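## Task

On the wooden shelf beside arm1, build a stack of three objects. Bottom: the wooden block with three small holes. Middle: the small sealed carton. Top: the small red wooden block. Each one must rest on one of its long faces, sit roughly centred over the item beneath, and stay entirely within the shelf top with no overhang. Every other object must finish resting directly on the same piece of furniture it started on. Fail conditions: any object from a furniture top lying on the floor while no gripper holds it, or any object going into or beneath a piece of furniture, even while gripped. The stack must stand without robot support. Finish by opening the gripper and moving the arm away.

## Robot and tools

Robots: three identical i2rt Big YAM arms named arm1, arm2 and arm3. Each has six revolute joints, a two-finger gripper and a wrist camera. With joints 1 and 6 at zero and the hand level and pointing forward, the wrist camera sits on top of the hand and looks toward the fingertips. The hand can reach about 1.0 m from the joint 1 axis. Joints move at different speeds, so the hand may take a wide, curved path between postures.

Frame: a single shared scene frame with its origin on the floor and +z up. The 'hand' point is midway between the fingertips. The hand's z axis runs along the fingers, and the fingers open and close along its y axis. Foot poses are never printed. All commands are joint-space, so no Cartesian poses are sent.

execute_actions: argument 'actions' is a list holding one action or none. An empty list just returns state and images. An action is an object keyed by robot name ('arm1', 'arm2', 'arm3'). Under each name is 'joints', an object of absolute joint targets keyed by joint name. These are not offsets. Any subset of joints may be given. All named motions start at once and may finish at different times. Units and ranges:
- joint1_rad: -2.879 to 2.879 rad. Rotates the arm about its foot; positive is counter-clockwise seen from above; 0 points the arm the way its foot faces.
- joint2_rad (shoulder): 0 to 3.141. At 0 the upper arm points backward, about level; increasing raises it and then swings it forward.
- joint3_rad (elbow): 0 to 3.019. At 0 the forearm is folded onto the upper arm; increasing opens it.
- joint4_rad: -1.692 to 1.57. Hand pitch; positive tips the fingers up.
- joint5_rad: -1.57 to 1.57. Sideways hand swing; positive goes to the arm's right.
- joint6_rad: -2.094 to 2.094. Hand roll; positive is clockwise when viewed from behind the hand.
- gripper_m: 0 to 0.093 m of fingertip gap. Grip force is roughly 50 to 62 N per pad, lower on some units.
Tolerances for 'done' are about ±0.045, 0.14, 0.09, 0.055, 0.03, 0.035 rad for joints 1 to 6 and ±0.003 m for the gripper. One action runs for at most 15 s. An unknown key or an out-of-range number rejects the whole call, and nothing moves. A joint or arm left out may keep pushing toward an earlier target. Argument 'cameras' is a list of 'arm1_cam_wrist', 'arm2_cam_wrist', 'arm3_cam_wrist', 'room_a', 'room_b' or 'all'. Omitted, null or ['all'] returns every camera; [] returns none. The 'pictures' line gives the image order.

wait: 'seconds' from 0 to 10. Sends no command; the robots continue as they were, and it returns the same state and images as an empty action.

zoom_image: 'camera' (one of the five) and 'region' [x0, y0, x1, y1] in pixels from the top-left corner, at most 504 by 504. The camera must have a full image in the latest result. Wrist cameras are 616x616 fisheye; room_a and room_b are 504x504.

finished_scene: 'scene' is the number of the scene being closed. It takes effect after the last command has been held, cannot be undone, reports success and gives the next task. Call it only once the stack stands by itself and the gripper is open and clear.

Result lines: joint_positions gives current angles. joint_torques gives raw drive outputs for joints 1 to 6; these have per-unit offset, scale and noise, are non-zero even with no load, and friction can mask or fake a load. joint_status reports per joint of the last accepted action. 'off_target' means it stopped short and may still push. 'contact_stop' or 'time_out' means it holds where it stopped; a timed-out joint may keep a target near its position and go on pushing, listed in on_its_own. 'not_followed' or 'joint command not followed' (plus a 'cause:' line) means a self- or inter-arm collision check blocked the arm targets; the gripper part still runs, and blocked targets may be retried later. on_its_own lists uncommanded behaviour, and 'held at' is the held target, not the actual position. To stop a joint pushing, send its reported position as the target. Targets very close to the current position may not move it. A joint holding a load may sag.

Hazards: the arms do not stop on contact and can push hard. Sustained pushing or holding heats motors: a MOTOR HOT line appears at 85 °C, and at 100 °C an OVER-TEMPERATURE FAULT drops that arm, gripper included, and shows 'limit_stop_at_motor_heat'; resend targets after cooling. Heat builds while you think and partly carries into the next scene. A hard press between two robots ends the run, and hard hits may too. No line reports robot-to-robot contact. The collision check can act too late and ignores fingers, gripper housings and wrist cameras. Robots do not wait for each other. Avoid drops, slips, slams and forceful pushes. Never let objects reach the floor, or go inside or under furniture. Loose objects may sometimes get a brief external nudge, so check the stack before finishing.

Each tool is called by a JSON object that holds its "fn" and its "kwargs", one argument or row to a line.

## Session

{"fn": "execute_actions", "kwargs": {
  "actions": []
}}

Scene clock: 0.00 s.
Joint torques (N m, as the arm reports them, + toward a larger angle): no reading
arm1.joint_positions: joint1_rad=+0.170 joint2_rad=+0.592 joint3_rad=+1.635 joint4_rad=-1.318 joint5_rad=-0.115 joint6_rad=-0.635 gripper_m=+0.094
arm1.joint_status: not commanded
arm1.hand: x=-1.0397 y=-0.3011 z=+1.4535 quat_wxyz=(-0.303, -0.333, -0.727, +0.519) (m; scene frame)
arm2.joint_positions: joint1_rad=-0.469 joint2_rad=+0.596 joint3_rad=+1.504 joint4_rad=-1.177 joint5_rad=+0.039 joint6_rad=-0.015 gripper_m=+0.094
arm2.joint_status: not commanded
arm2.hand: x=+0.1148 y=-0.1270 z=+1.5472 quat_wxyz=(-0.477, +0.504, -0.617, -0.370) (m; scene frame)
arm3.joint_positions: joint1_rad=-0.164 joint2_rad=+0.381 joint3_rad=+1.541 joint4_rad=-1.211 joint5_rad=+0.024 joint6_rad=-0.157 gripper_m=+0.095
arm3.joint_status: not commanded
arm3.hand: x=+1.0460 y=+0.3958 z=+1.4741 quat_wxyz=(-0.576, -0.296, -0.657, +0.385) (m; scene frame)
pictures: arm1_cam_wrist, arm2_cam_wrist, arm3_cam_wrist, room_a, room_b
Images, in order (width x height): arm1_cam_wrist 616x616, arm2_cam_wrist 616x616, arm3_cam_wrist 616x616, room_a 504x504, room_b 504x504.

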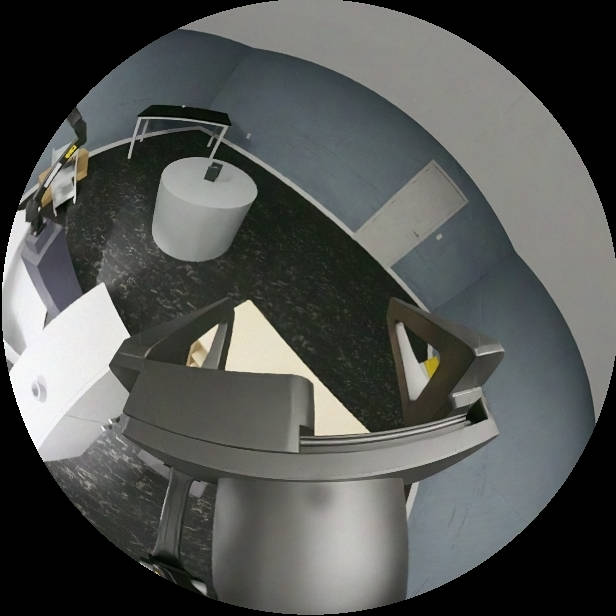

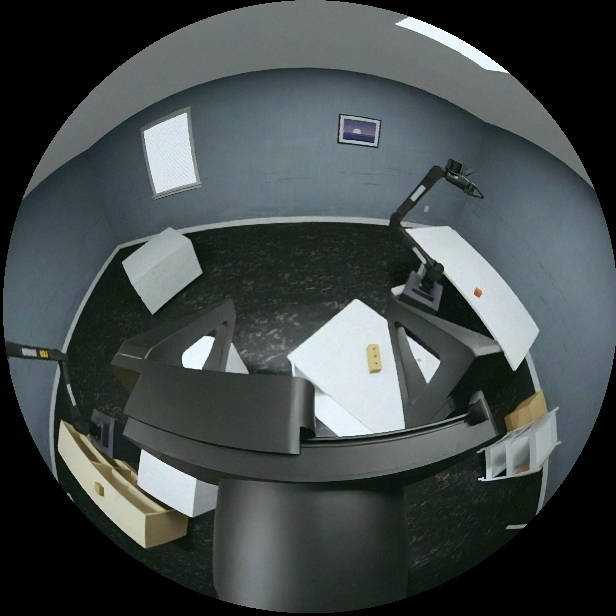

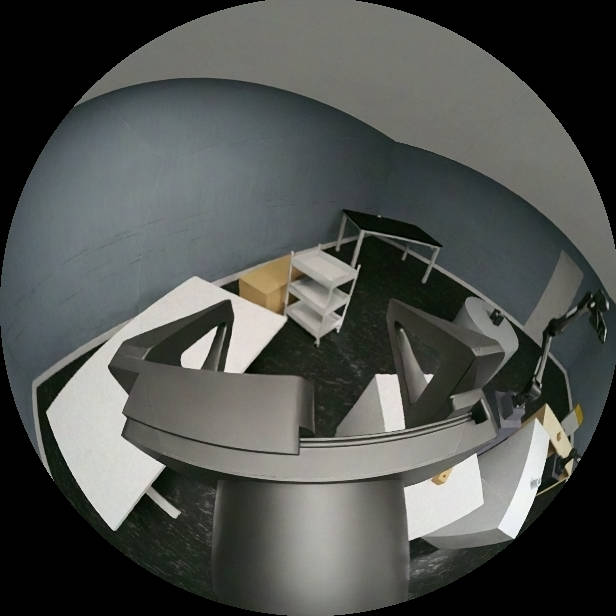

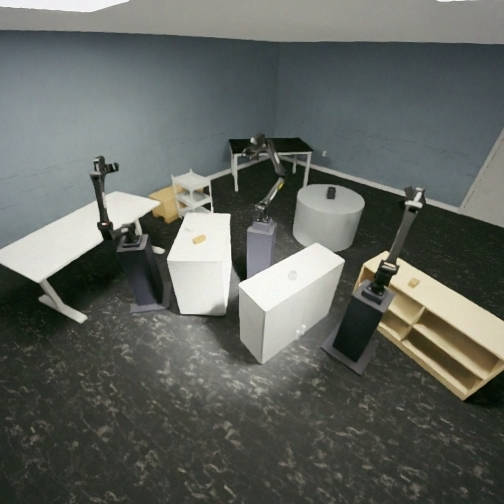

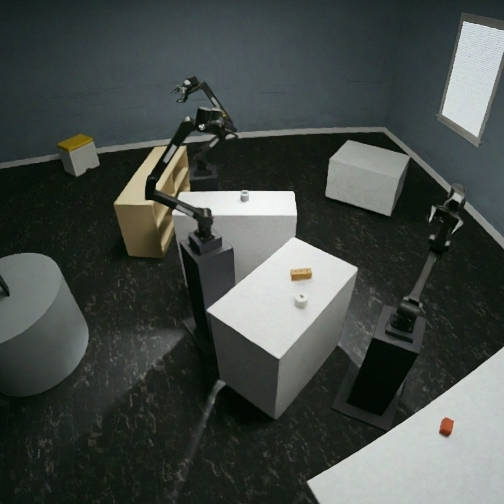

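{"fn": "execute_actions", "kwargs": {
  "actions": [
    {"arm1":{"joints":{"joint1_rad":-0.6,"joint2_rad":1.2,"joint3_rad":1.4,"joint4_rad":-1.2,"joint5_rad":0,"joint6_rad":0}},"arm2":{"joints":{"joint1_rad":-0.9,"joint2_rad":1.2,"joint3_rad":1.3,"joint4_rad":-1.1,"joint5_rad":0,"joint6_rad":0}},"arm3":{"joints":{"joint1_rad":1.0,"joint2_rad":1.2,"joint3_rad":1.4,"joint4_rad":-1.2,"joint5_rad":0,"joint6_rad":0}}}
  ]
}}

Scene clock: 9.53 s.
Joint torques (N m, as the arm reports them, + toward a larger angle): arm1=[ 0.26 -6.11 14.02  1.89  0.03  0.03] | arm2=[-0.14 -9.16  9.04  2.04  0.    0.17] | arm3=[  0.08 -10.99  12.24   0.88   0.13   0.11]
arm1.joint_positions: joint1_rad=-0.605 joint2_rad=+1.195 joint3_rad=+1.374 joint4_rad=-1.211 joint5_rad=+0.000 joint6_rad=-0.008 gripper_m=+0.094
arm1.joint_status: all done
arm1.hand: x=-1.3785 y=-0.4394 z=+1.1588 quat_wxyz=(-0.095, -0.889, -0.371, +0.250) (m; scene frame)
arm2.joint_positions: joint1_rad=-0.902 joint2_rad=+1.208 joint3_rad=+1.287 joint4_rad=-1.118 joint5_rad=+0.001 joint6_rad=-0.008 gripper_m=+0.094
arm2.joint_status: all done
arm2.hand: x=+0.3320 y=+0.0292 z=+1.2374 quat_wxyz=(-0.232, +0.446, -0.856, -0.117) (m; scene frame)
arm3.joint_positions: joint1_rad=+0.999 joint2_rad=+1.214 joint3_rad=+1.389 joint4_rad=-1.207 joint5_rad=+0.000 joint6_rad=-0.011 gripper_m=+0.095
arm3.joint_status: all done
arm3.hand: x=+1.4465 y=+0.5514 z=+1.1647 quat_wxyz=(-0.265, +0.092, -0.960, -0.015) (m; scene frame)
pictures: arm1_cam_wrist, arm2_cam_wrist, arm3_cam_wrist, room_a, room_b
Images, in order (width x height): arm1_cam_wrist 616x616, arm2_cam_wrist 616x616, arm3_cam_wrist 616x616, room_a 504x504, room_b 504x504.

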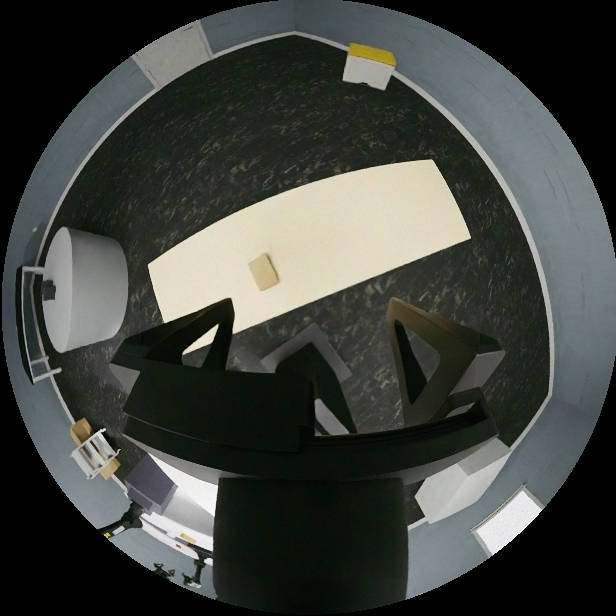

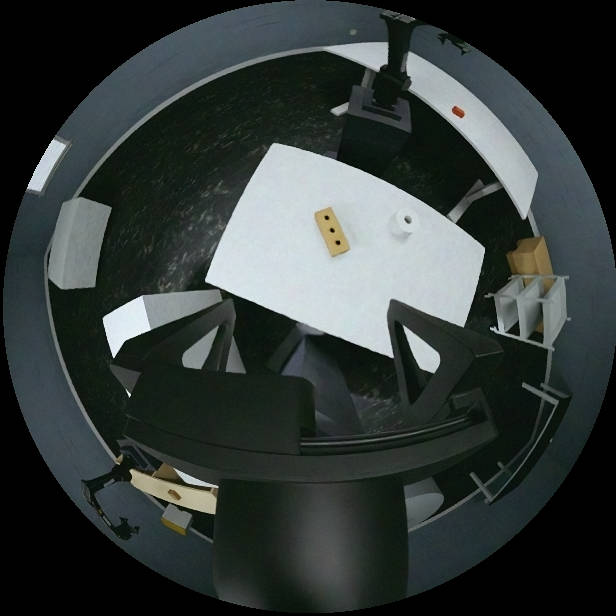

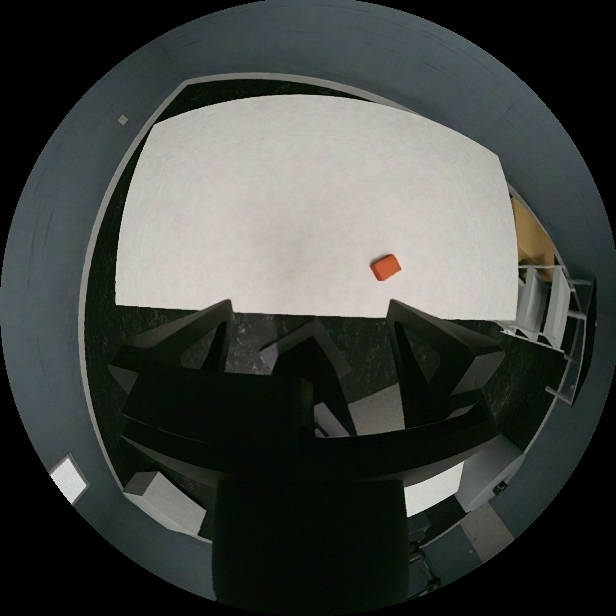

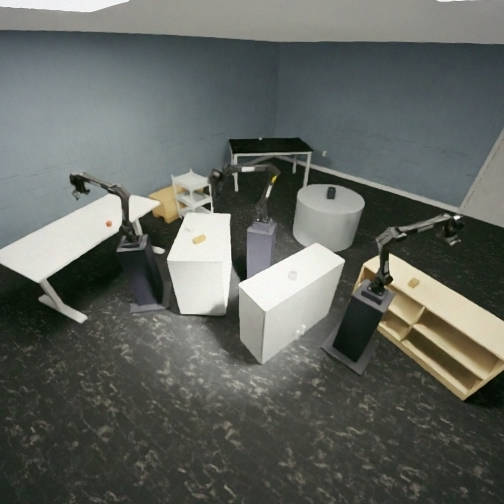

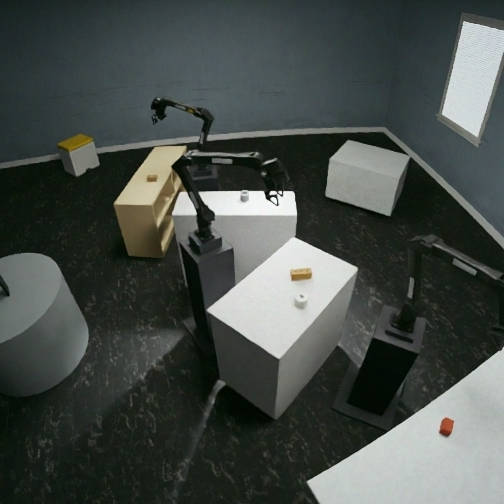

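{"fn": "zoom_image", "kwargs": {
  "camera": "arm2_cam_wrist",
  "region": [260, 160, 460, 320]
}}

{"fn": "zoom_image", "kwargs": {
  "camera": "arm3_cam_wrist",
  "region": [330, 220, 430, 320]
}}

{"fn": "zoom_image", "kwargs": {
  "camera": "arm1_cam_wrist",
  "region": [210, 220, 330, 320]
}}

Region (260, 160, 460, 320) of arm2_cam_wrist's 616x616 image, scaled by 2.520, with more detail than that image has; it fills the top 403 rows of this view, and the rest is white.

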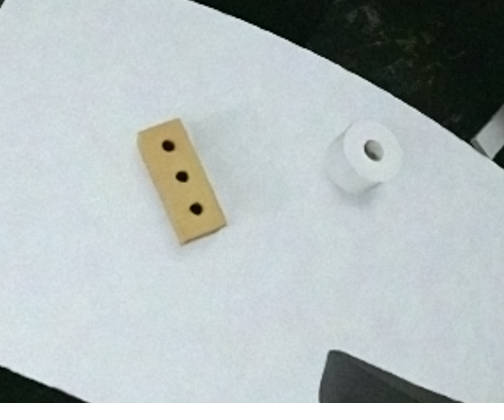

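Region (330, 220, 430, 320) of arm3_cam_wrist's 616x616 image, scaled by 5.040, with more detail than that image has.

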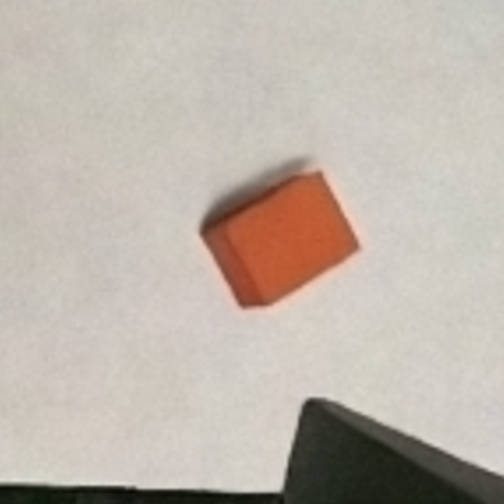

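Region (210, 220, 330, 320) of arm1_cam_wrist's 616x616 image, scaled by 4.200, with more detail than that image has.

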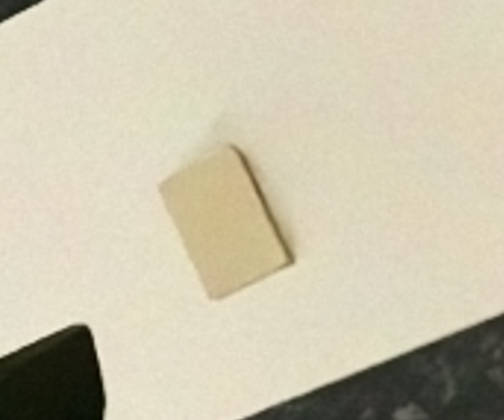

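{"fn": "execute_actions", "kwargs": {
  "actions": [
    {"arm1":{"joints":{"joint1_rad":1.8}},"arm2":{"joints":{"joint1_rad":-0.99,"joint2_rad":2.06,"joint3_rad":1.73,"joint4_rad":-1.195,"joint6_rad":-0.52}},"arm3":{"joints":{"joint1_rad":0.655,"joint2_rad":1.875,"joint3_rad":1.50,"joint4_rad":-1.135,"joint6_rad":0.69}}}
  ],
  "cameras": ["arm1_cam_wrist","arm2_cam_wrist","arm3_cam_wrist"]
}}

Scene clock: 58.23 s.
Joint torques (N m, as the arm reports them, + toward a larger angle): arm1=[ 0.11 -6.62 13.97  1.87  0.02  0.02] | arm2=[  0.25 -19.19   9.63  -0.28  -0.07  -0.01] | arm3=[  0.61 -20.58  11.78   0.04   0.19   0.11]
arm1.joint_positions: joint1_rad=+1.800 joint2_rad=+1.197 joint3_rad=+1.374 joint4_rad=-1.211 joint5_rad=+0.000 joint6_rad=-0.006 gripper_m=+0.094
arm1.joint_status: all done
arm1.hand: x=-0.6110 y=-0.1067 z=+1.1527 quat_wxyz=(-0.260, +0.022, -0.965, -0.009) (m; scene frame)
arm2.joint_positions: joint1_rad=-0.995 joint2_rad=+2.082 joint3_rad=+1.692 joint4_rad=-1.183 joint5_rad=+0.001 joint6_rad=-0.511 gripper_m=+0.094
arm2.joint_status: all done
arm2.hand: x=+0.4706 y=+0.1245 z=+0.9465 quat_wxyz=(+0.004, +0.633, -0.774, +0.002) (m; scene frame)
arm3.joint_positions: joint1_rad=+0.645 joint2_rad=+1.897 joint3_rad=+1.476 joint4_rad=-1.141 joint5_rad=+0.000 joint6_rad=+0.678 gripper_m=+0.095
arm3.joint_status: all done
arm3.hand: x=+1.5473 y=+0.3682 z=+0.8679 quat_wxyz=(-0.007, -0.416, -0.910, +0.006) (m; scene frame)
pictures: arm1_cam_wrist, arm2_cam_wrist, arm3_cam_wrist
Images, in order (width x height): arm1_cam_wrist 616x616, arm2_cam_wrist 616x616, arm3_cam_wrist 616x616.

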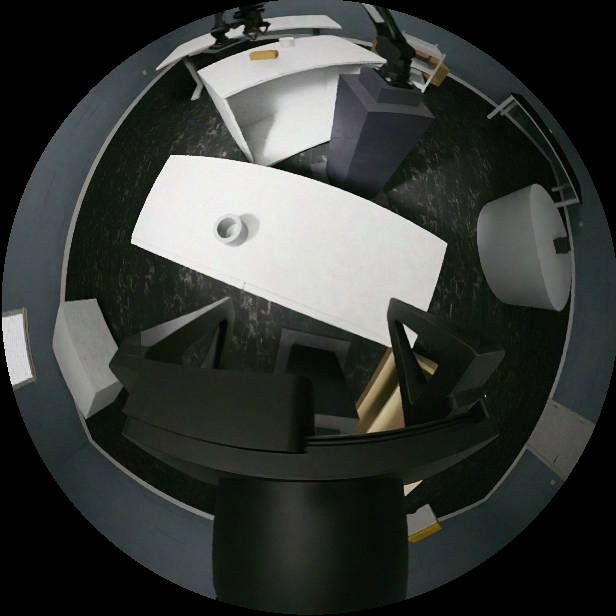

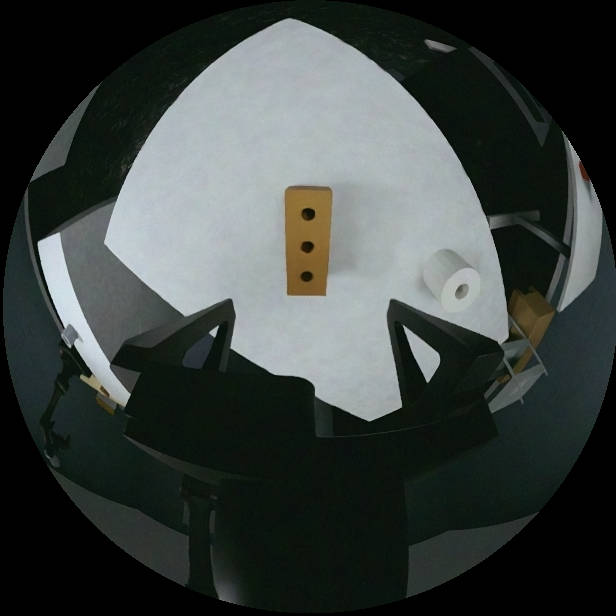

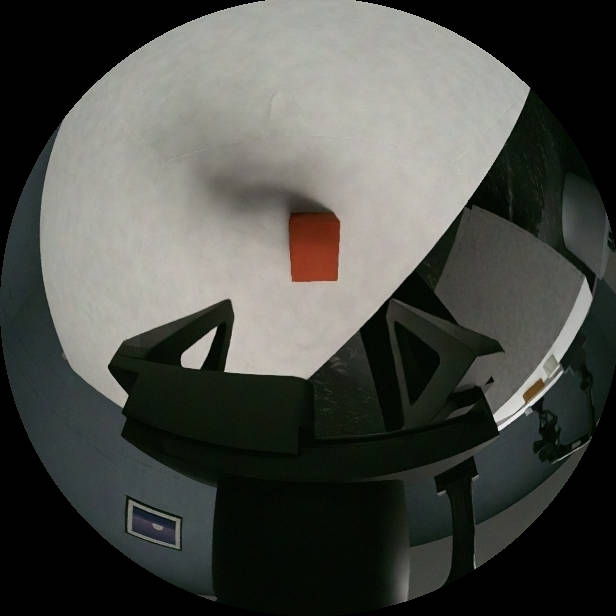

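{"fn": "execute_actions", "kwargs": {
  "actions": [
    {"arm1":{"joints":{"joint1_rad":0.9,"joint6_rad":-0.23}},"arm2":{"joints":{"joint2_rad":2.25,"joint3_rad":1.62,"joint4_rad":-0.895}},"arm3":{"joints":{"joint2_rad":1.965,"joint3_rad":1.40,"joint4_rad":-0.98}}}
  ],
  "cameras": ["arm2_cam_wrist","arm3_cam_wrist"]
}}

Scene clock: 94.33 s.
Joint torques (N m, as the arm reports them, + toward a larger angle): arm1=[-0.04 -6.73 13.97  1.85 -0.01 -0.07] | arm2=[  0.04 -20.58   6.2    1.    -0.05  -0.01] | arm3=[  0.66 -19.68   8.65   0.17   0.19   0.11]
arm1.joint_positions: joint1_rad=+0.901 joint2_rad=+1.197 joint3_rad=+1.374 joint4_rad=-1.211 joint5_rad=+0.000 joint6_rad=-0.222 gripper_m=+0.094
arm1.joint_status: all done
arm1.hand: x=-0.7659 y=-0.4644 z=+1.1513 quat_wxyz=(-0.222, -0.301, -0.918, +0.134) (m; scene frame)
arm2.joint_positions: joint1_rad=-0.995 joint2_rad=+2.278 joint3_rad=+1.611 joint4_rad=-0.912 joint5_rad=+0.001 joint6_rad=-0.511 gripper_m=+0.094
arm2.joint_status: all done
arm2.hand: x=+0.4696 y=+0.1230 z=+0.8019 quat_wxyz=(+0.006, +0.633, -0.774, +0.002) (m; scene frame)
arm3.joint_positions: joint1_rad=+0.645 joint2_rad=+1.972 joint3_rad=+1.400 joint4_rad=-0.991 joint5_rad=+0.000 joint6_rad=+0.678 gripper_m=+0.095
arm3.joint_status: all done
arm3.hand: x=+1.5445 y=+0.3678 z=+0.8026 quat_wxyz=(-0.007, -0.416, -0.910, +0.006) (m; scene frame)
pictures: arm2_cam_wrist, arm3_cam_wrist
Images, in order (width x height): arm2_cam_wrist 616x616, arm3_cam_wrist 616x616.

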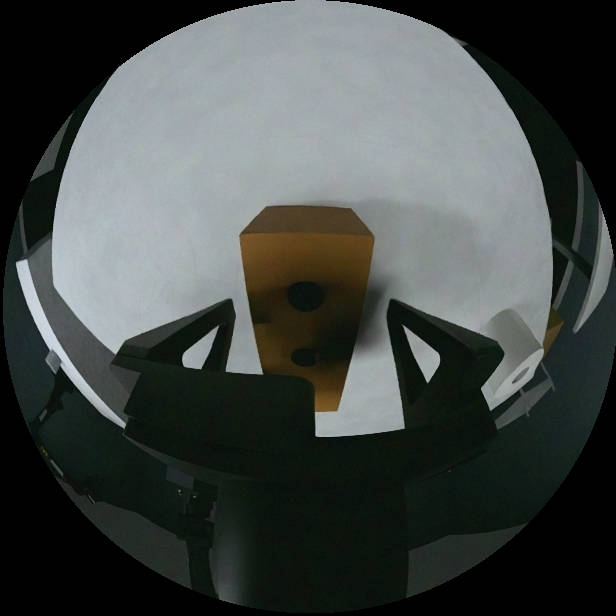

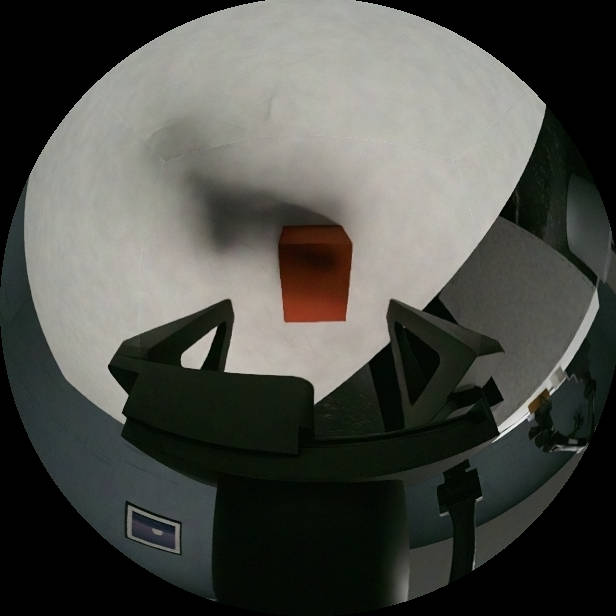

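{"fn": "execute_actions", "kwargs": {
  "actions": [
    {"arm1":{"joints":{"joint1_rad":0.5}},"arm2":{"joints":{"gripper_m":0.03}},"arm3":{"joints":{"joint2_rad":2.05,"joint4_rad":-0.91}}}
  ],
  "cameras": ["arm3_cam_wrist"]
}}

Scene clock: 108.97 s.
Joint torques (N m, as the arm reports them, + toward a larger angle): arm1=[ 0.26 -6.64 13.97  1.86  0.   -0.07] | arm2=[  0.55 -20.42   6.42   0.91  -0.03  -0.01] | arm3=[  0.61 -19.48   8.23   0.21   0.19   0.11]
arm1.joint_positions: joint1_rad=+0.496 joint2_rad=+1.197 joint3_rad=+1.374 joint4_rad=-1.211 joint5_rad=+0.000 joint6_rad=-0.223 gripper_m=+0.094
arm1.joint_status: all done
arm1.hand: x=-0.9234 y=-0.5525 z=+1.1522 quat_wxyz=(-0.189, -0.478, -0.839, +0.179) (m; scene frame)
arm2.joint_positions: joint1_rad=-0.995 joint2_rad=+2.278 joint3_rad=+1.611 joint4_rad=-0.910 joint5_rad=+0.000 joint6_rad=-0.512 gripper_m=+0.045
arm2.joint_status: gripper_m off_target (ended at +0.045, target +0.030)
arm2.hand: x=+0.4697 y=+0.1233 z=+0.8019 quat_wxyz=(+0.006, +0.633, -0.774, +0.002) (m; scene frame)
arm3.joint_positions: joint1_rad=+0.645 joint2_rad=+2.052 joint3_rad=+1.400 joint4_rad=-0.921 joint5_rad=+0.000 joint6_rad=+0.678 gripper_m=+0.095
arm3.joint_status: all done
arm3.hand: x=+1.5494 y=+0.3663 z=+0.7599 quat_wxyz=(-0.002, -0.416, -0.910, +0.007) (m; scene frame)
pictures: arm3_cam_wrist
Images, in order (width x height): arm3_cam_wrist 616x616.

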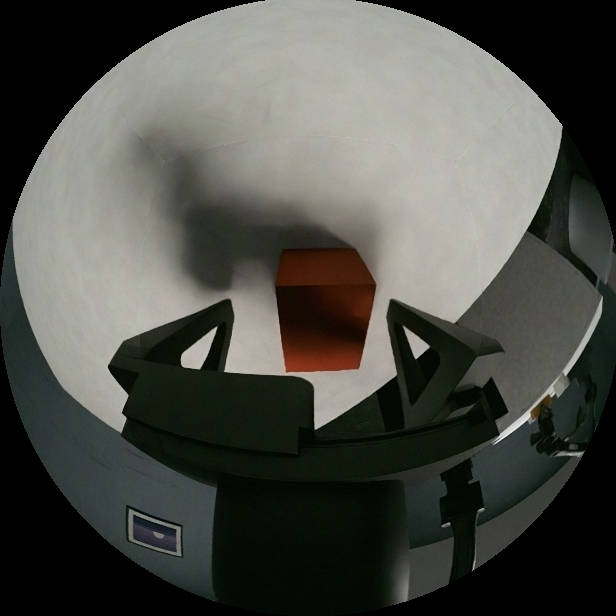

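{"fn": "execute_actions", "kwargs": {
  "actions": [
    {"arm1":{"joints":{"joint1_rad":-0.357}},"arm2":{"joints":{"joint2_rad":1.96,"joint4_rad":-1.23}},"arm3":{"joints":{"gripper_m":0.025}}}
  ],
  "cameras": []
}}

{"fn": "execute_actions", "kwargs": {
  "actions": [
    {"arm1":{"joints":{"joint2_rad":1.935,"joint3_rad":1.315,"joint4_rad":-0.922}},"arm2":{"joints":{"joint1_rad":1.11,"joint6_rad":0}},"arm3":{"joints":{"joint2_rad":1.65,"joint4_rad":-1.32}}}
  ]
}}

Scene clock: 118.70 s.
Joint torques (N m, as the arm reports them, + toward a larger angle): arm1=[-0.26 -6.56 13.98  1.87  0.   -0.06] | arm2=[ -0.19 -18.15   7.58  -0.45  -0.01   0.  ] | arm3=[  0.6  -19.59   8.25   0.17   0.17   0.1 ]
arm1.joint_positions: joint1_rad=-0.356 joint2_rad=+1.197 joint3_rad=+1.374 joint4_rad=-1.211 joint5_rad=+0.000 joint6_rad=-0.224 gripper_m=+0.094
arm1.joint_status: all done
arm1.hand: x=-1.2914 y=-0.5088 z=+1.1565 quat_wxyz=(-0.098, -0.781, -0.566, +0.246) (m; scene frame)
arm2.joint_positions: joint1_rad=-0.995 joint2_rad=+1.969 joint3_rad=+1.610 joint4_rad=-1.215 joint5_rad=+0.000 joint6_rad=-0.512 gripper_m=+0.045
arm2.joint_status: all done
arm2.hand: x=+0.4504 y=+0.1014 z=+0.9830 quat_wxyz=(+0.004, +0.633, -0.774, +0.002) (m; scene frame)
arm3.joint_positions: joint1_rad=+0.645 joint2_rad=+2.052 joint3_rad=+1.400 joint4_rad=-0.921 joint5_rad=+0.000 joint6_rad=+0.679 gripper_m=+0.045
arm3.joint_status: gripper_m off_target (ended at +0.045, target +0.025)
arm3.hand: x=+1.5496 y=+0.3662 z=+0.7599 quat_wxyz=(-0.002, -0.416, -0.909, +0.007) (m; scene frame)
pictures: none
No camera images: the call's "cameras" was empty. Leave "cameras" out to get every camera's image.

Scene clock: 121.03 s.
Joint torques (N m, as the arm reports them, + toward a larger angle): arm1=[ -0.34 -15.79  10.27   0.85  -0.01  -0.07] | arm2=[ -0.39 -17.06   7.64  -0.33   0.06   0.2 ] | arm3=[  0.64 -15.81  10.72  -0.49   0.17   0.1 ]
arm1.joint_positions: joint1_rad=-0.356 joint2_rad=+1.941 joint3_rad=+1.300 joint4_rad=-0.932 joint5_rad=+0.000 joint6_rad=-0.224 gripper_m=+0.094
arm1.joint_status: all done
arm1.hand: x=-1.3364 y=-0.5734 z=+0.7772 quat_wxyz=(+0.007, -0.811, -0.586, +0.001) (m; scene frame)
arm2.joint_positions: joint1_rad=+1.113 joint2_rad=+1.969 joint3_rad=+1.610 joint4_rad=-1.215 joint5_rad=-0.002 joint6_rad=-0.009 gripper_m=+0.045
arm2.joint_status: all done
arm2.hand: x=-0.5129 y=-0.2415 z=+0.9869 quat_wxyz=(+0.004, +0.997, -0.083, +0.001) (m; scene frame)
arm3.joint_positions: joint1_rad=+0.645 joint2_rad=+1.651 joint3_rad=+1.392 joint4_rad=-1.311 joint5_rad=+0.000 joint6_rad=+0.679 gripper_m=+0.045
arm3.joint_status: all done
arm3.hand: x=+1.4796 y=+0.3817 z=+0.9615 quat_wxyz=(-0.004, -0.416, -0.909, +0.007) (m; scene frame)
pictures: arm1_cam_wrist, arm2_cam_wrist, arm3_cam_wrist, room_a, room_b
Images, in order (width x height): arm1_cam_wrist 616x616, arm2_cam_wrist 616x616, arm3_cam_wrist 616x616, room_a 504x504, room_b 504x504.

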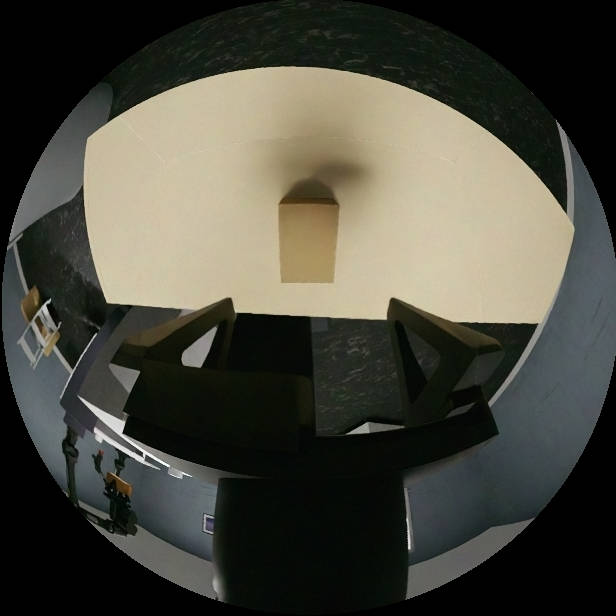

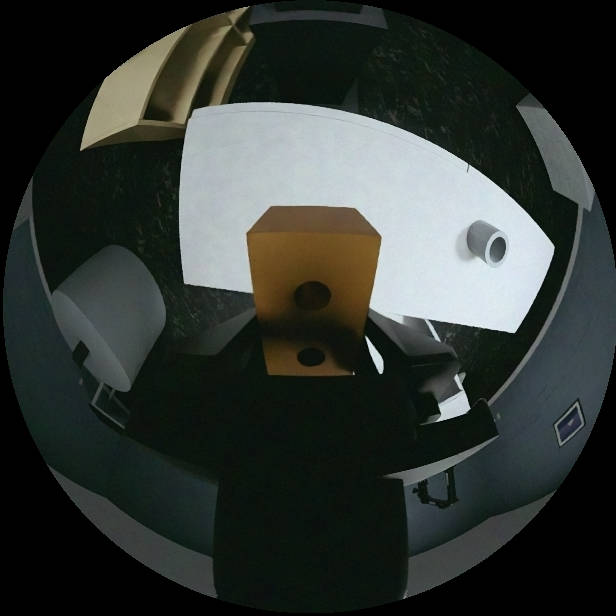

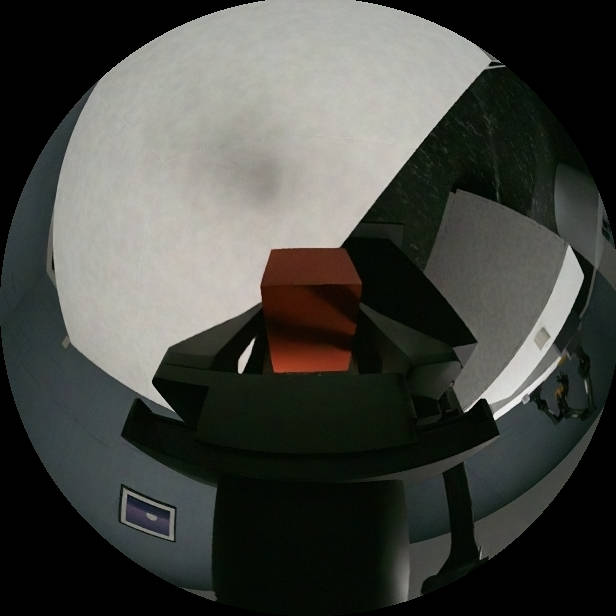

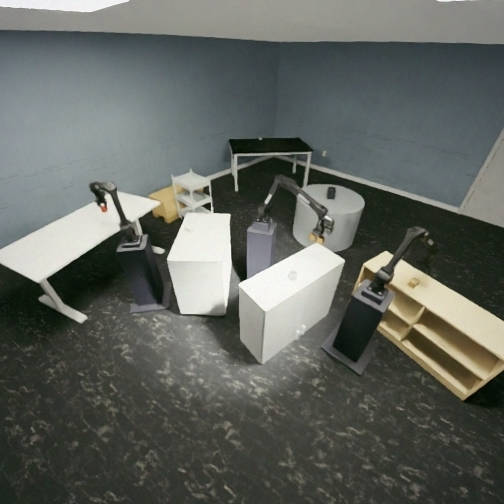

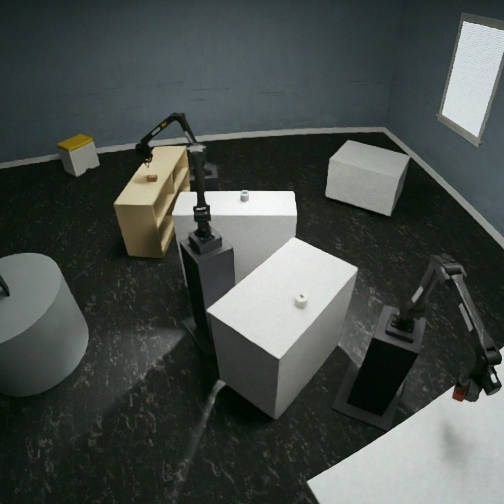

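{"fn": "execute_actions", "kwargs": {
  "actions": [
    {"arm1":{"joints":{"joint1_rad":0.6,"joint2_rad":1.3,"joint4_rad":-1.3,"joint6_rad":-0.04}},"arm2":{"joints":{"joint2_rad":2.24,"joint4_rad":-0.90}},"arm3":{"joints":{"joint1_rad":-0.8,"joint6_rad":0}}}
  ],
  "cameras": ["arm2_cam_wrist","room_a"]
}}

Scene clock: 145.13 s.
Joint torques (N m, as the arm reports them, + toward a larger angle): arm1=[ 0.1  -6.78 12.8   0.4   0.11  0.04] | arm2=[ -0.07 -20.51   6.78   0.93   0.07   0.2 ] | arm3=[  0.38 -15.62  10.83  -0.45   0.04  -0.15]
arm1.joint_positions: joint1_rad=+0.598 joint2_rad=+1.285 joint3_rad=+1.300 joint4_rad=-1.286 joint5_rad=-0.002 joint6_rad=-0.048 gripper_m=+0.094
arm1.joint_status: all done
arm1.hand: x=-0.8866 y=-0.5231 z=+1.0724 quat_wxyz=(-0.117, -0.522, -0.841, +0.084) (m; scene frame)
arm2.joint_positions: joint1_rad=+1.113 joint2_rad=+2.279 joint3_rad=+1.604 joint4_rad=-0.915 joint5_rad=-0.002 joint6_rad=-0.009 gripper_m=+0.045
arm2.joint_status: all done
arm2.hand: x=-0.5381 y=-0.2381 z=+0.8034 quat_wxyz=(+0.004, +0.997, -0.083, +0.009) (m; scene frame)
arm3.joint_positions: joint1_rad=-0.805 joint2_rad=+1.651 joint3_rad=+1.392 joint4_rad=-1.311 joint5_rad=+0.002 joint6_rad=+0.012 gripper_m=+0.045
arm3.joint_status: all done
arm3.hand: x=+0.9690 y=-0.0193 z=+0.9673 quat_wxyz=(-0.005, -0.731, -0.682, +0.006) (m; scene frame)
pictures: arm2_cam_wrist, room_a
Images, in order (width x height): arm2_cam_wrist 616x616, room_a 504x504.

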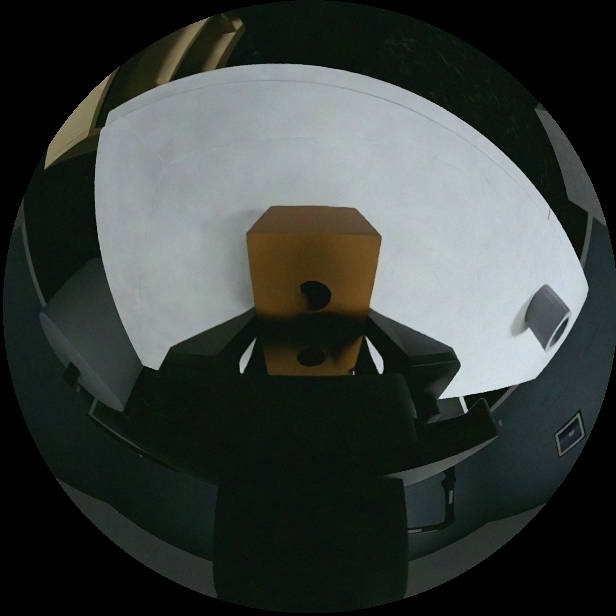

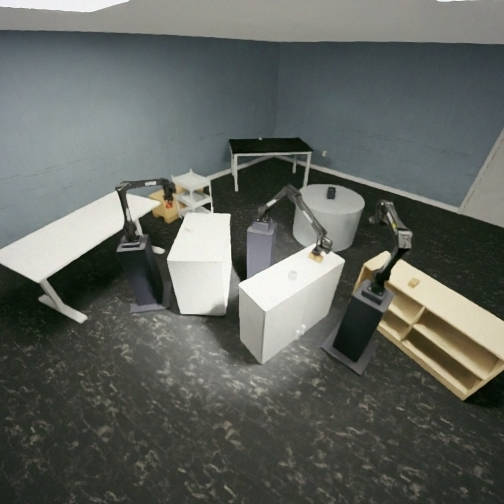

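{"fn": "execute_actions", "kwargs": {
  "actions": [
    {"arm2":{"joints":{"joint2_rad":2.32,"joint4_rad":-0.845}},"arm3":{"joints":{"joint1_rad":-1.72}}}
  ],
  "cameras": ["arm2_cam_wrist","arm3_cam_wrist"]
}}

Scene clock: 153.10 s.
Joint torques (N m, as the arm reports them, + toward a larger angle): arm1=[ 0.13 -6.85 12.8   0.4   0.11  0.04] | arm2=[ -0.57 -17.87   6.79   0.98   0.03   0.18] | arm3=[  0.72 -15.68  10.8   -0.46   0.03  -0.12]
arm1.joint_positions: joint1_rad=+0.598 joint2_rad=+1.285 joint3_rad=+1.300 joint4_rad=-1.286 joint5_rad=-0.002 joint6_rad=-0.048 gripper_m=+0.094
arm1.joint_status: not commanded
arm1.hand: x=-0.8866 y=-0.5231 z=+1.0724 quat_wxyz=(-0.117, -0.522, -0.841, +0.083) (m; scene frame)
arm2.joint_positions: joint1_rad=+1.113 joint2_rad=+2.312 joint3_rad=+1.604 joint4_rad=-0.860 joint5_rad=-0.002 joint6_rad=-0.008 gripper_m=+0.045
arm2.joint_status: all done
arm2.hand: x=-0.5434 y=-0.2372 z=+0.7836 quat_wxyz=(+0.003, +0.997, -0.083, -0.002) (m; scene frame)
arm3.joint_positions: joint1_rad=-1.725 joint2_rad=+1.651 joint3_rad=+1.392 joint4_rad=-1.311 joint5_rad=+0.002 joint6_rad=+0.009 gripper_m=+0.045
arm3.joint_status: all done
arm3.hand: x=+0.5917 y=+0.1964 z=+0.9642 quat_wxyz=(-0.006, -0.958, -0.288, +0.003) (m; scene frame)
pictures: arm2_cam_wrist, arm3_cam_wrist
Images, in order (width x height): arm2_cam_wrist 616x616, arm3_cam_wrist 616x616.

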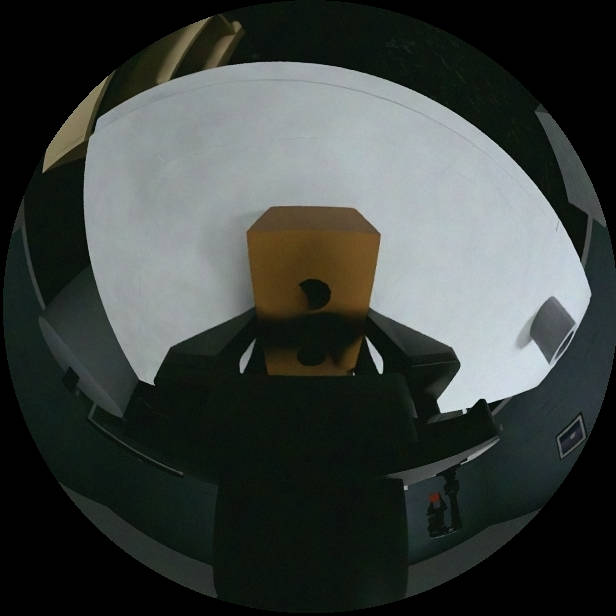

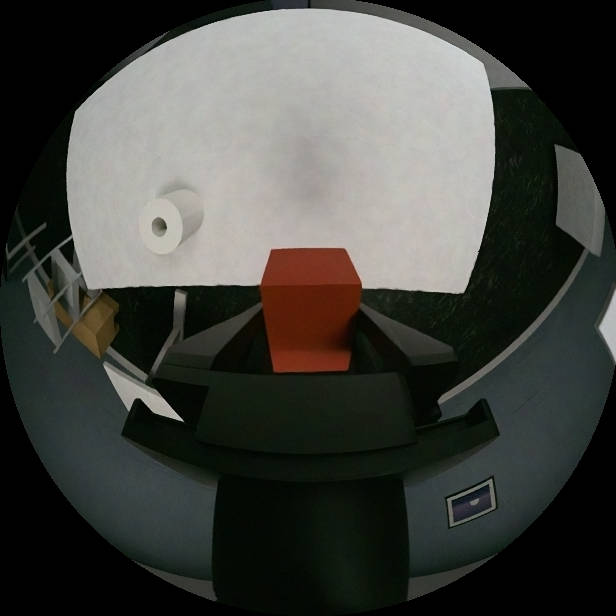

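{"fn": "execute_actions", "kwargs": {
  "actions": [
    {"arm2":{"joints":{"joint2_rad":2.345}},"arm3":{"joints":{"joint2_rad":2.11,"joint3_rad":1.80,"joint4_rad":-1.17}}}
  ],
  "cameras": ["arm3_cam_wrist"]
}}

Scene clock: 161.37 s.
Joint torques (N m, as the arm reports them, + toward a larger angle): arm1=[ 0.09 -6.83 12.79  0.41  0.11  0.04] | arm2=[ -0.38 -16.6    6.79   0.9    0.05   0.19] | arm3=[  0.78 -23.72  15.23   0.03   0.04  -0.12]
arm1.joint_positions: joint1_rad=+0.598 joint2_rad=+1.285 joint3_rad=+1.300 joint4_rad=-1.286 joint5_rad=-0.002 joint6_rad=-0.048 gripper_m=+0.094
arm1.joint_status: not commanded
arm1.hand: x=-0.8866 y=-0.5231 z=+1.0724 quat_wxyz=(-0.117, -0.522, -0.841, +0.083) (m; scene frame)
arm2.joint_positions: joint1_rad=+1.113 joint2_rad=+2.312 joint3_rad=+1.604 joint4_rad=-0.860 joint5_rad=-0.002 joint6_rad=-0.008 gripper_m=+0.045
arm2.joint_status: all done
arm2.hand: x=-0.5434 y=-0.2372 z=+0.7836 quat_wxyz=(+0.003, +0.997, -0.083, -0.002) (m; scene frame)
arm3.joint_positions: joint1_rad=-1.725 joint2_rad=+2.135 joint3_rad=+1.740 joint4_rad=-1.176 joint5_rad=+0.002 joint6_rad=+0.009 gripper_m=+0.045
arm3.joint_status: all done
arm3.hand: x=+0.4715 y=+0.1134 z=+0.8280 quat_wxyz=(-0.006, -0.958, -0.288, +0.003) (m; scene frame)
pictures: arm3_cam_wrist
Images, in order (width x height): arm3_cam_wrist 616x616.

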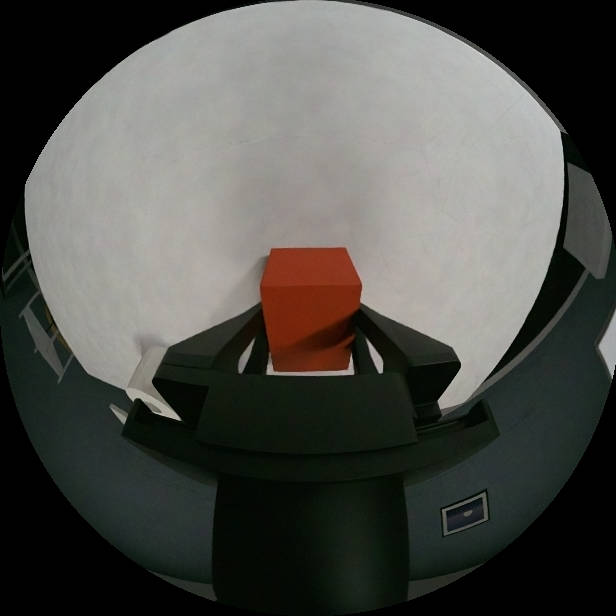

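{"fn": "execute_actions", "kwargs": {
  "actions": [
    {"arm2":{"joints":{"joint2_rad":2.295,"gripper_m":0.093}},"arm3":{"joints":{"joint2_rad":2.195,"joint4_rad":-1.12}}}
  ],
  "cameras": []
}}

{"fn": "execute_actions", "kwargs": {
  "actions": [
    {"arm2":{"joints":{"joint2_rad":2.0,"joint4_rad":-1.17}},"arm3":{"joints":{"joint2_rad":2.22}}}
  ],
  "cameras": ["arm2_cam_wrist","arm3_cam_wrist"]
}}

Scene clock: 168.43 s.
Joint torques (N m, as the arm reports them, + toward a larger angle): arm1=[ 0.11 -6.82 12.79  0.41  0.11  0.03] | arm2=[ -0.1  -19.7    6.83   0.89   0.07   0.18] | arm3=[  0.61 -18.8   14.17   0.46   0.04  -0.12]
arm1.joint_positions: joint1_rad=+0.598 joint2_rad=+1.285 joint3_rad=+1.300 joint4_rad=-1.286 joint5_rad=-0.002 joint6_rad=-0.048 gripper_m=+0.094
arm1.joint_status: not commanded
arm1.hand: x=-0.8866 y=-0.5231 z=+1.0724 quat_wxyz=(-0.117, -0.522, -0.841, +0.083) (m; scene frame)
arm2.joint_positions: joint1_rad=+1.113 joint2_rad=+2.312 joint3_rad=+1.604 joint4_rad=-0.860 joint5_rad=-0.002 joint6_rad=-0.008 gripper_m=+0.093
arm2.joint_status: all done
arm2.hand: x=-0.5434 y=-0.2372 z=+0.7836 quat_wxyz=(+0.003, +0.997, -0.083, -0.002) (m; scene frame)
arm3.joint_positions: joint1_rad=-1.725 joint2_rad=+2.152 joint3_rad=+1.752 joint4_rad=-1.136 joint5_rad=+0.002 joint6_rad=+0.009 gripper_m=+0.045
arm3.joint_status: all done
arm3.hand: x=+0.4614 y=+0.1062 z=+0.8216 quat_wxyz=(-0.011, -0.957, -0.288, +0.019) (m; scene frame)
pictures: none
No camera images: the call's "cameras" was empty. Leave "cameras" out to get every camera's image.

Scene clock: 169.83 s.
Joint torques (N m, as the arm reports them, + toward a larger angle): arm1=[ 0.11 -6.86 12.79  0.41  0.11  0.04] | arm2=[ -0.18 -16.92   7.93  -0.29   0.05   0.17] | arm3=[  0.7  -17.17  13.86   0.46   0.04  -0.12]
arm1.joint_positions: joint1_rad=+0.598 joint2_rad=+1.285 joint3_rad=+1.300 joint4_rad=-1.286 joint5_rad=-0.002 joint6_rad=-0.048 gripper_m=+0.094
arm1.joint_status: not commanded
arm1.hand: x=-0.8866 y=-0.5231 z=+1.0724 quat_wxyz=(-0.117, -0.522, -0.841, +0.083) (m; scene frame)
arm2.joint_positions: joint1_rad=+1.113 joint2_rad=+1.996 joint3_rad=+1.604 joint4_rad=-1.155 joint5_rad=-0.002 joint6_rad=-0.008 gripper_m=+0.093
arm2.joint_status: all done
arm2.hand: x=-0.5237 y=-0.2397 z=+0.9698 quat_wxyz=(+0.002, +0.996, -0.083, -0.013) (m; scene frame)
arm3.joint_positions: joint1_rad=-1.725 joint2_rad=+2.155 joint3_rad=+1.756 joint4_rad=-1.136 joint5_rad=+0.002 joint6_rad=+0.009 gripper_m=+0.045
arm3.joint_status: all done
arm3.hand: x=+0.4604 y=+0.1055 z=+0.8213 quat_wxyz=(-0.011, -0.957, -0.288, +0.019) (m; scene frame)
pictures: arm2_cam_wrist, arm3_cam_wrist
Images, in order (width x height): arm2_cam_wrist 616x616, arm3_cam_wrist 616x616.

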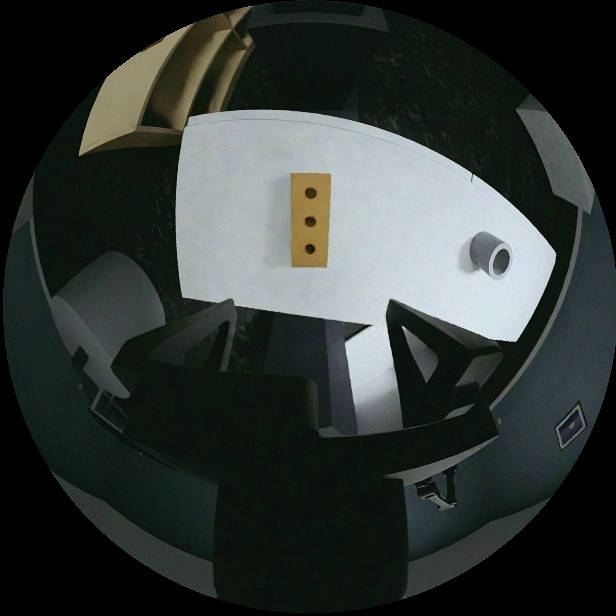

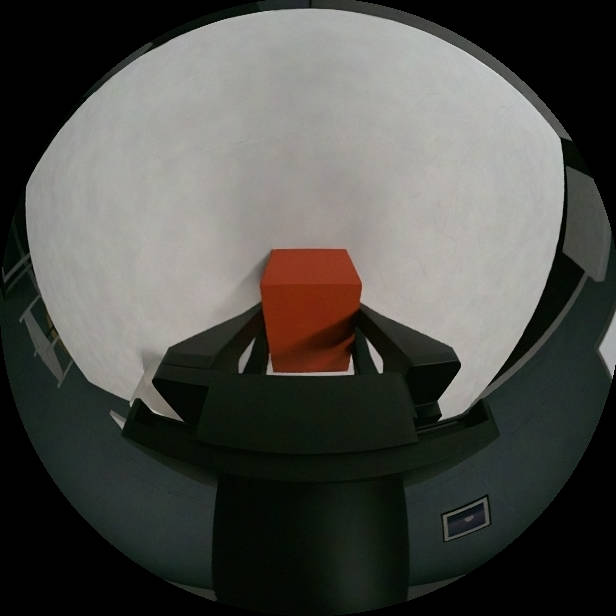

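{"fn": "execute_actions", "kwargs": {
  "actions": [
    {"arm1":{"joints":{"joint1_rad":1.545}},"arm2":{"joints":{"joint1_rad":0.0,"joint2_rad":1.5,"joint3_rad":1.3,"joint6_rad":0.28}},"arm3":{"joints":{"joint2_rad":2.14,"gripper_m":0.093}}}
  ],
  "cameras": ["arm3_cam_wrist"]
}}

Scene clock: 182.47 s.
Joint torques (N m, as the arm reports them, + toward a larger angle): arm1=[ 0.23 -7.23 12.75  0.4   0.02  0.02] | arm2=[  0.12 -11.16   7.07   0.08   0.03   0.17] | arm3=[  0.72 -23.17  13.83   0.31   0.04  -0.12]
arm1.joint_positions: joint1_rad=+1.545 joint2_rad=+1.289 joint3_rad=+1.300 joint4_rad=-1.286 joint5_rad=+0.000 joint6_rad=-0.046 gripper_m=+0.094
arm1.joint_status: all done
arm1.hand: x=-0.6345 y=-0.2172 z=+1.0702 quat_wxyz=(-0.141, -0.083, -0.986, +0.015) (m; scene frame)
arm2.joint_positions: joint1_rad=-0.006 joint2_rad=+1.491 joint3_rad=+1.308 joint4_rad=-1.156 joint5_rad=+0.000 joint6_rad=+0.272 gripper_m=+0.093
arm2.joint_status: all done
arm2.hand: x=-0.0677 y=+0.1296 z=+1.1158 quat_wxyz=(-0.054, +0.704, -0.701, -0.100) (m; scene frame)
arm3.joint_positions: joint1_rad=-1.725 joint2_rad=+2.156 joint3_rad=+1.756 joint4_rad=-1.132 joint5_rad=+0.002 joint6_rad=+0.009 gripper_m=+0.093
arm3.joint_status: all done
arm3.hand: x=+0.4594 y=+0.1049 z=+0.8208 quat_wxyz=(-0.012, -0.957, -0.288, +0.021) (m; scene frame)
pictures: arm3_cam_wrist
Images, in order (width x height): arm3_cam_wrist 616x616.

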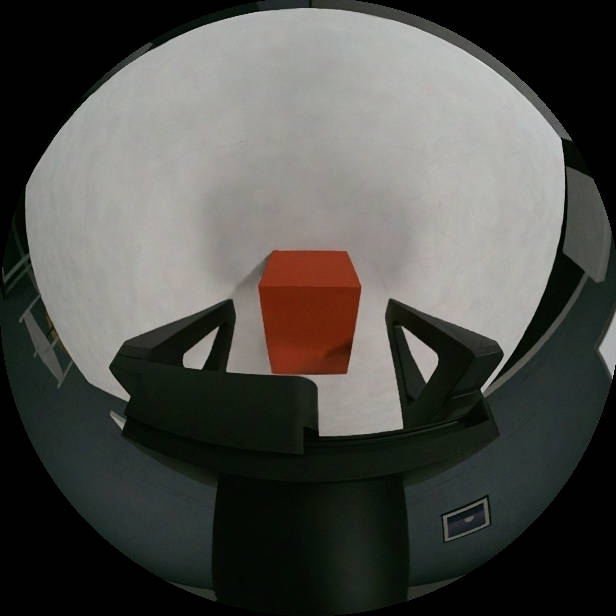

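{"fn": "execute_actions", "kwargs": {
  "actions": [
    {"arm1":{"joints":{"joint2_rad":1.815,"joint3_rad":1.465,"joint4_rad":-1.175}},"arm3":{"joints":{"joint2_rad":1.6,"joint4_rad":-1.6}}}
  ],
  "cameras": ["arm1_cam_wrist"]
}}

Scene clock: 194.13 s.
Joint torques (N m, as the arm reports them, + toward a larger angle): arm1=[  0.21 -15.27  11.59   0.74   0.02   0.02] | arm2=[  0.7  -10.9    6.88   0.08  -0.01   0.17] | arm3=[  0.6  -16.12  12.26  -0.18   0.04  -0.12]
arm1.joint_positions: joint1_rad=+1.545 joint2_rad=+1.818 joint3_rad=+1.450 joint4_rad=-1.182 joint5_rad=+0.000 joint6_rad=-0.046 gripper_m=+0.094
arm1.joint_status: all done
arm1.hand: x=-0.5326 y=-0.2382 z=+0.8849 quat_wxyz=(-0.005, -0.084, -0.996, -0.002) (m; scene frame)
arm2.joint_positions: joint1_rad=-0.006 joint2_rad=+1.491 joint3_rad=+1.308 joint4_rad=-1.156 joint5_rad=+0.000 joint6_rad=+0.272 gripper_m=+0.093
arm2.joint_status: not commanded
arm2.hand: x=-0.0677 y=+0.1296 z=+1.1158 quat_wxyz=(-0.054, +0.704, -0.701, -0.100) (m; scene frame)
arm3.joint_positions: joint1_rad=-1.725 joint2_rad=+1.608 joint3_rad=+1.782 joint4_rad=-1.592 joint5_rad=+0.002 joint6_rad=+0.009 gripper_m=+0.093
arm3.joint_status: all done
arm3.hand: x=+0.5687 y=+0.1831 z=+1.1348 quat_wxyz=(-0.029, -0.955, -0.287, +0.075) (m; scene frame)
pictures: arm1_cam_wrist
Images, in order (width x height): arm1_cam_wrist 616x616.

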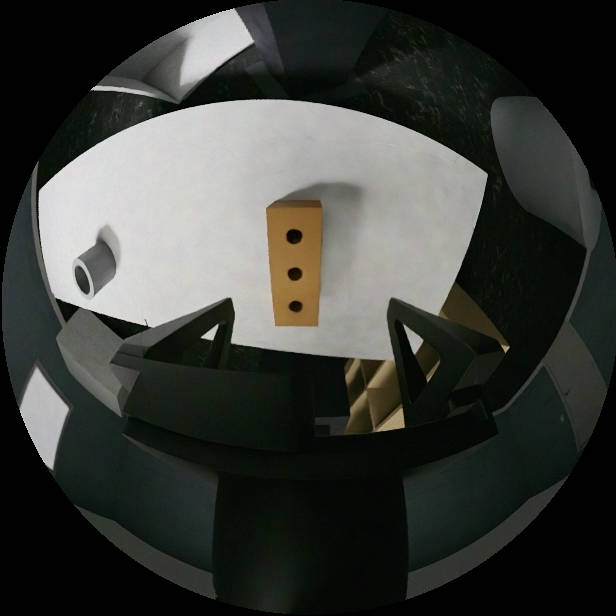

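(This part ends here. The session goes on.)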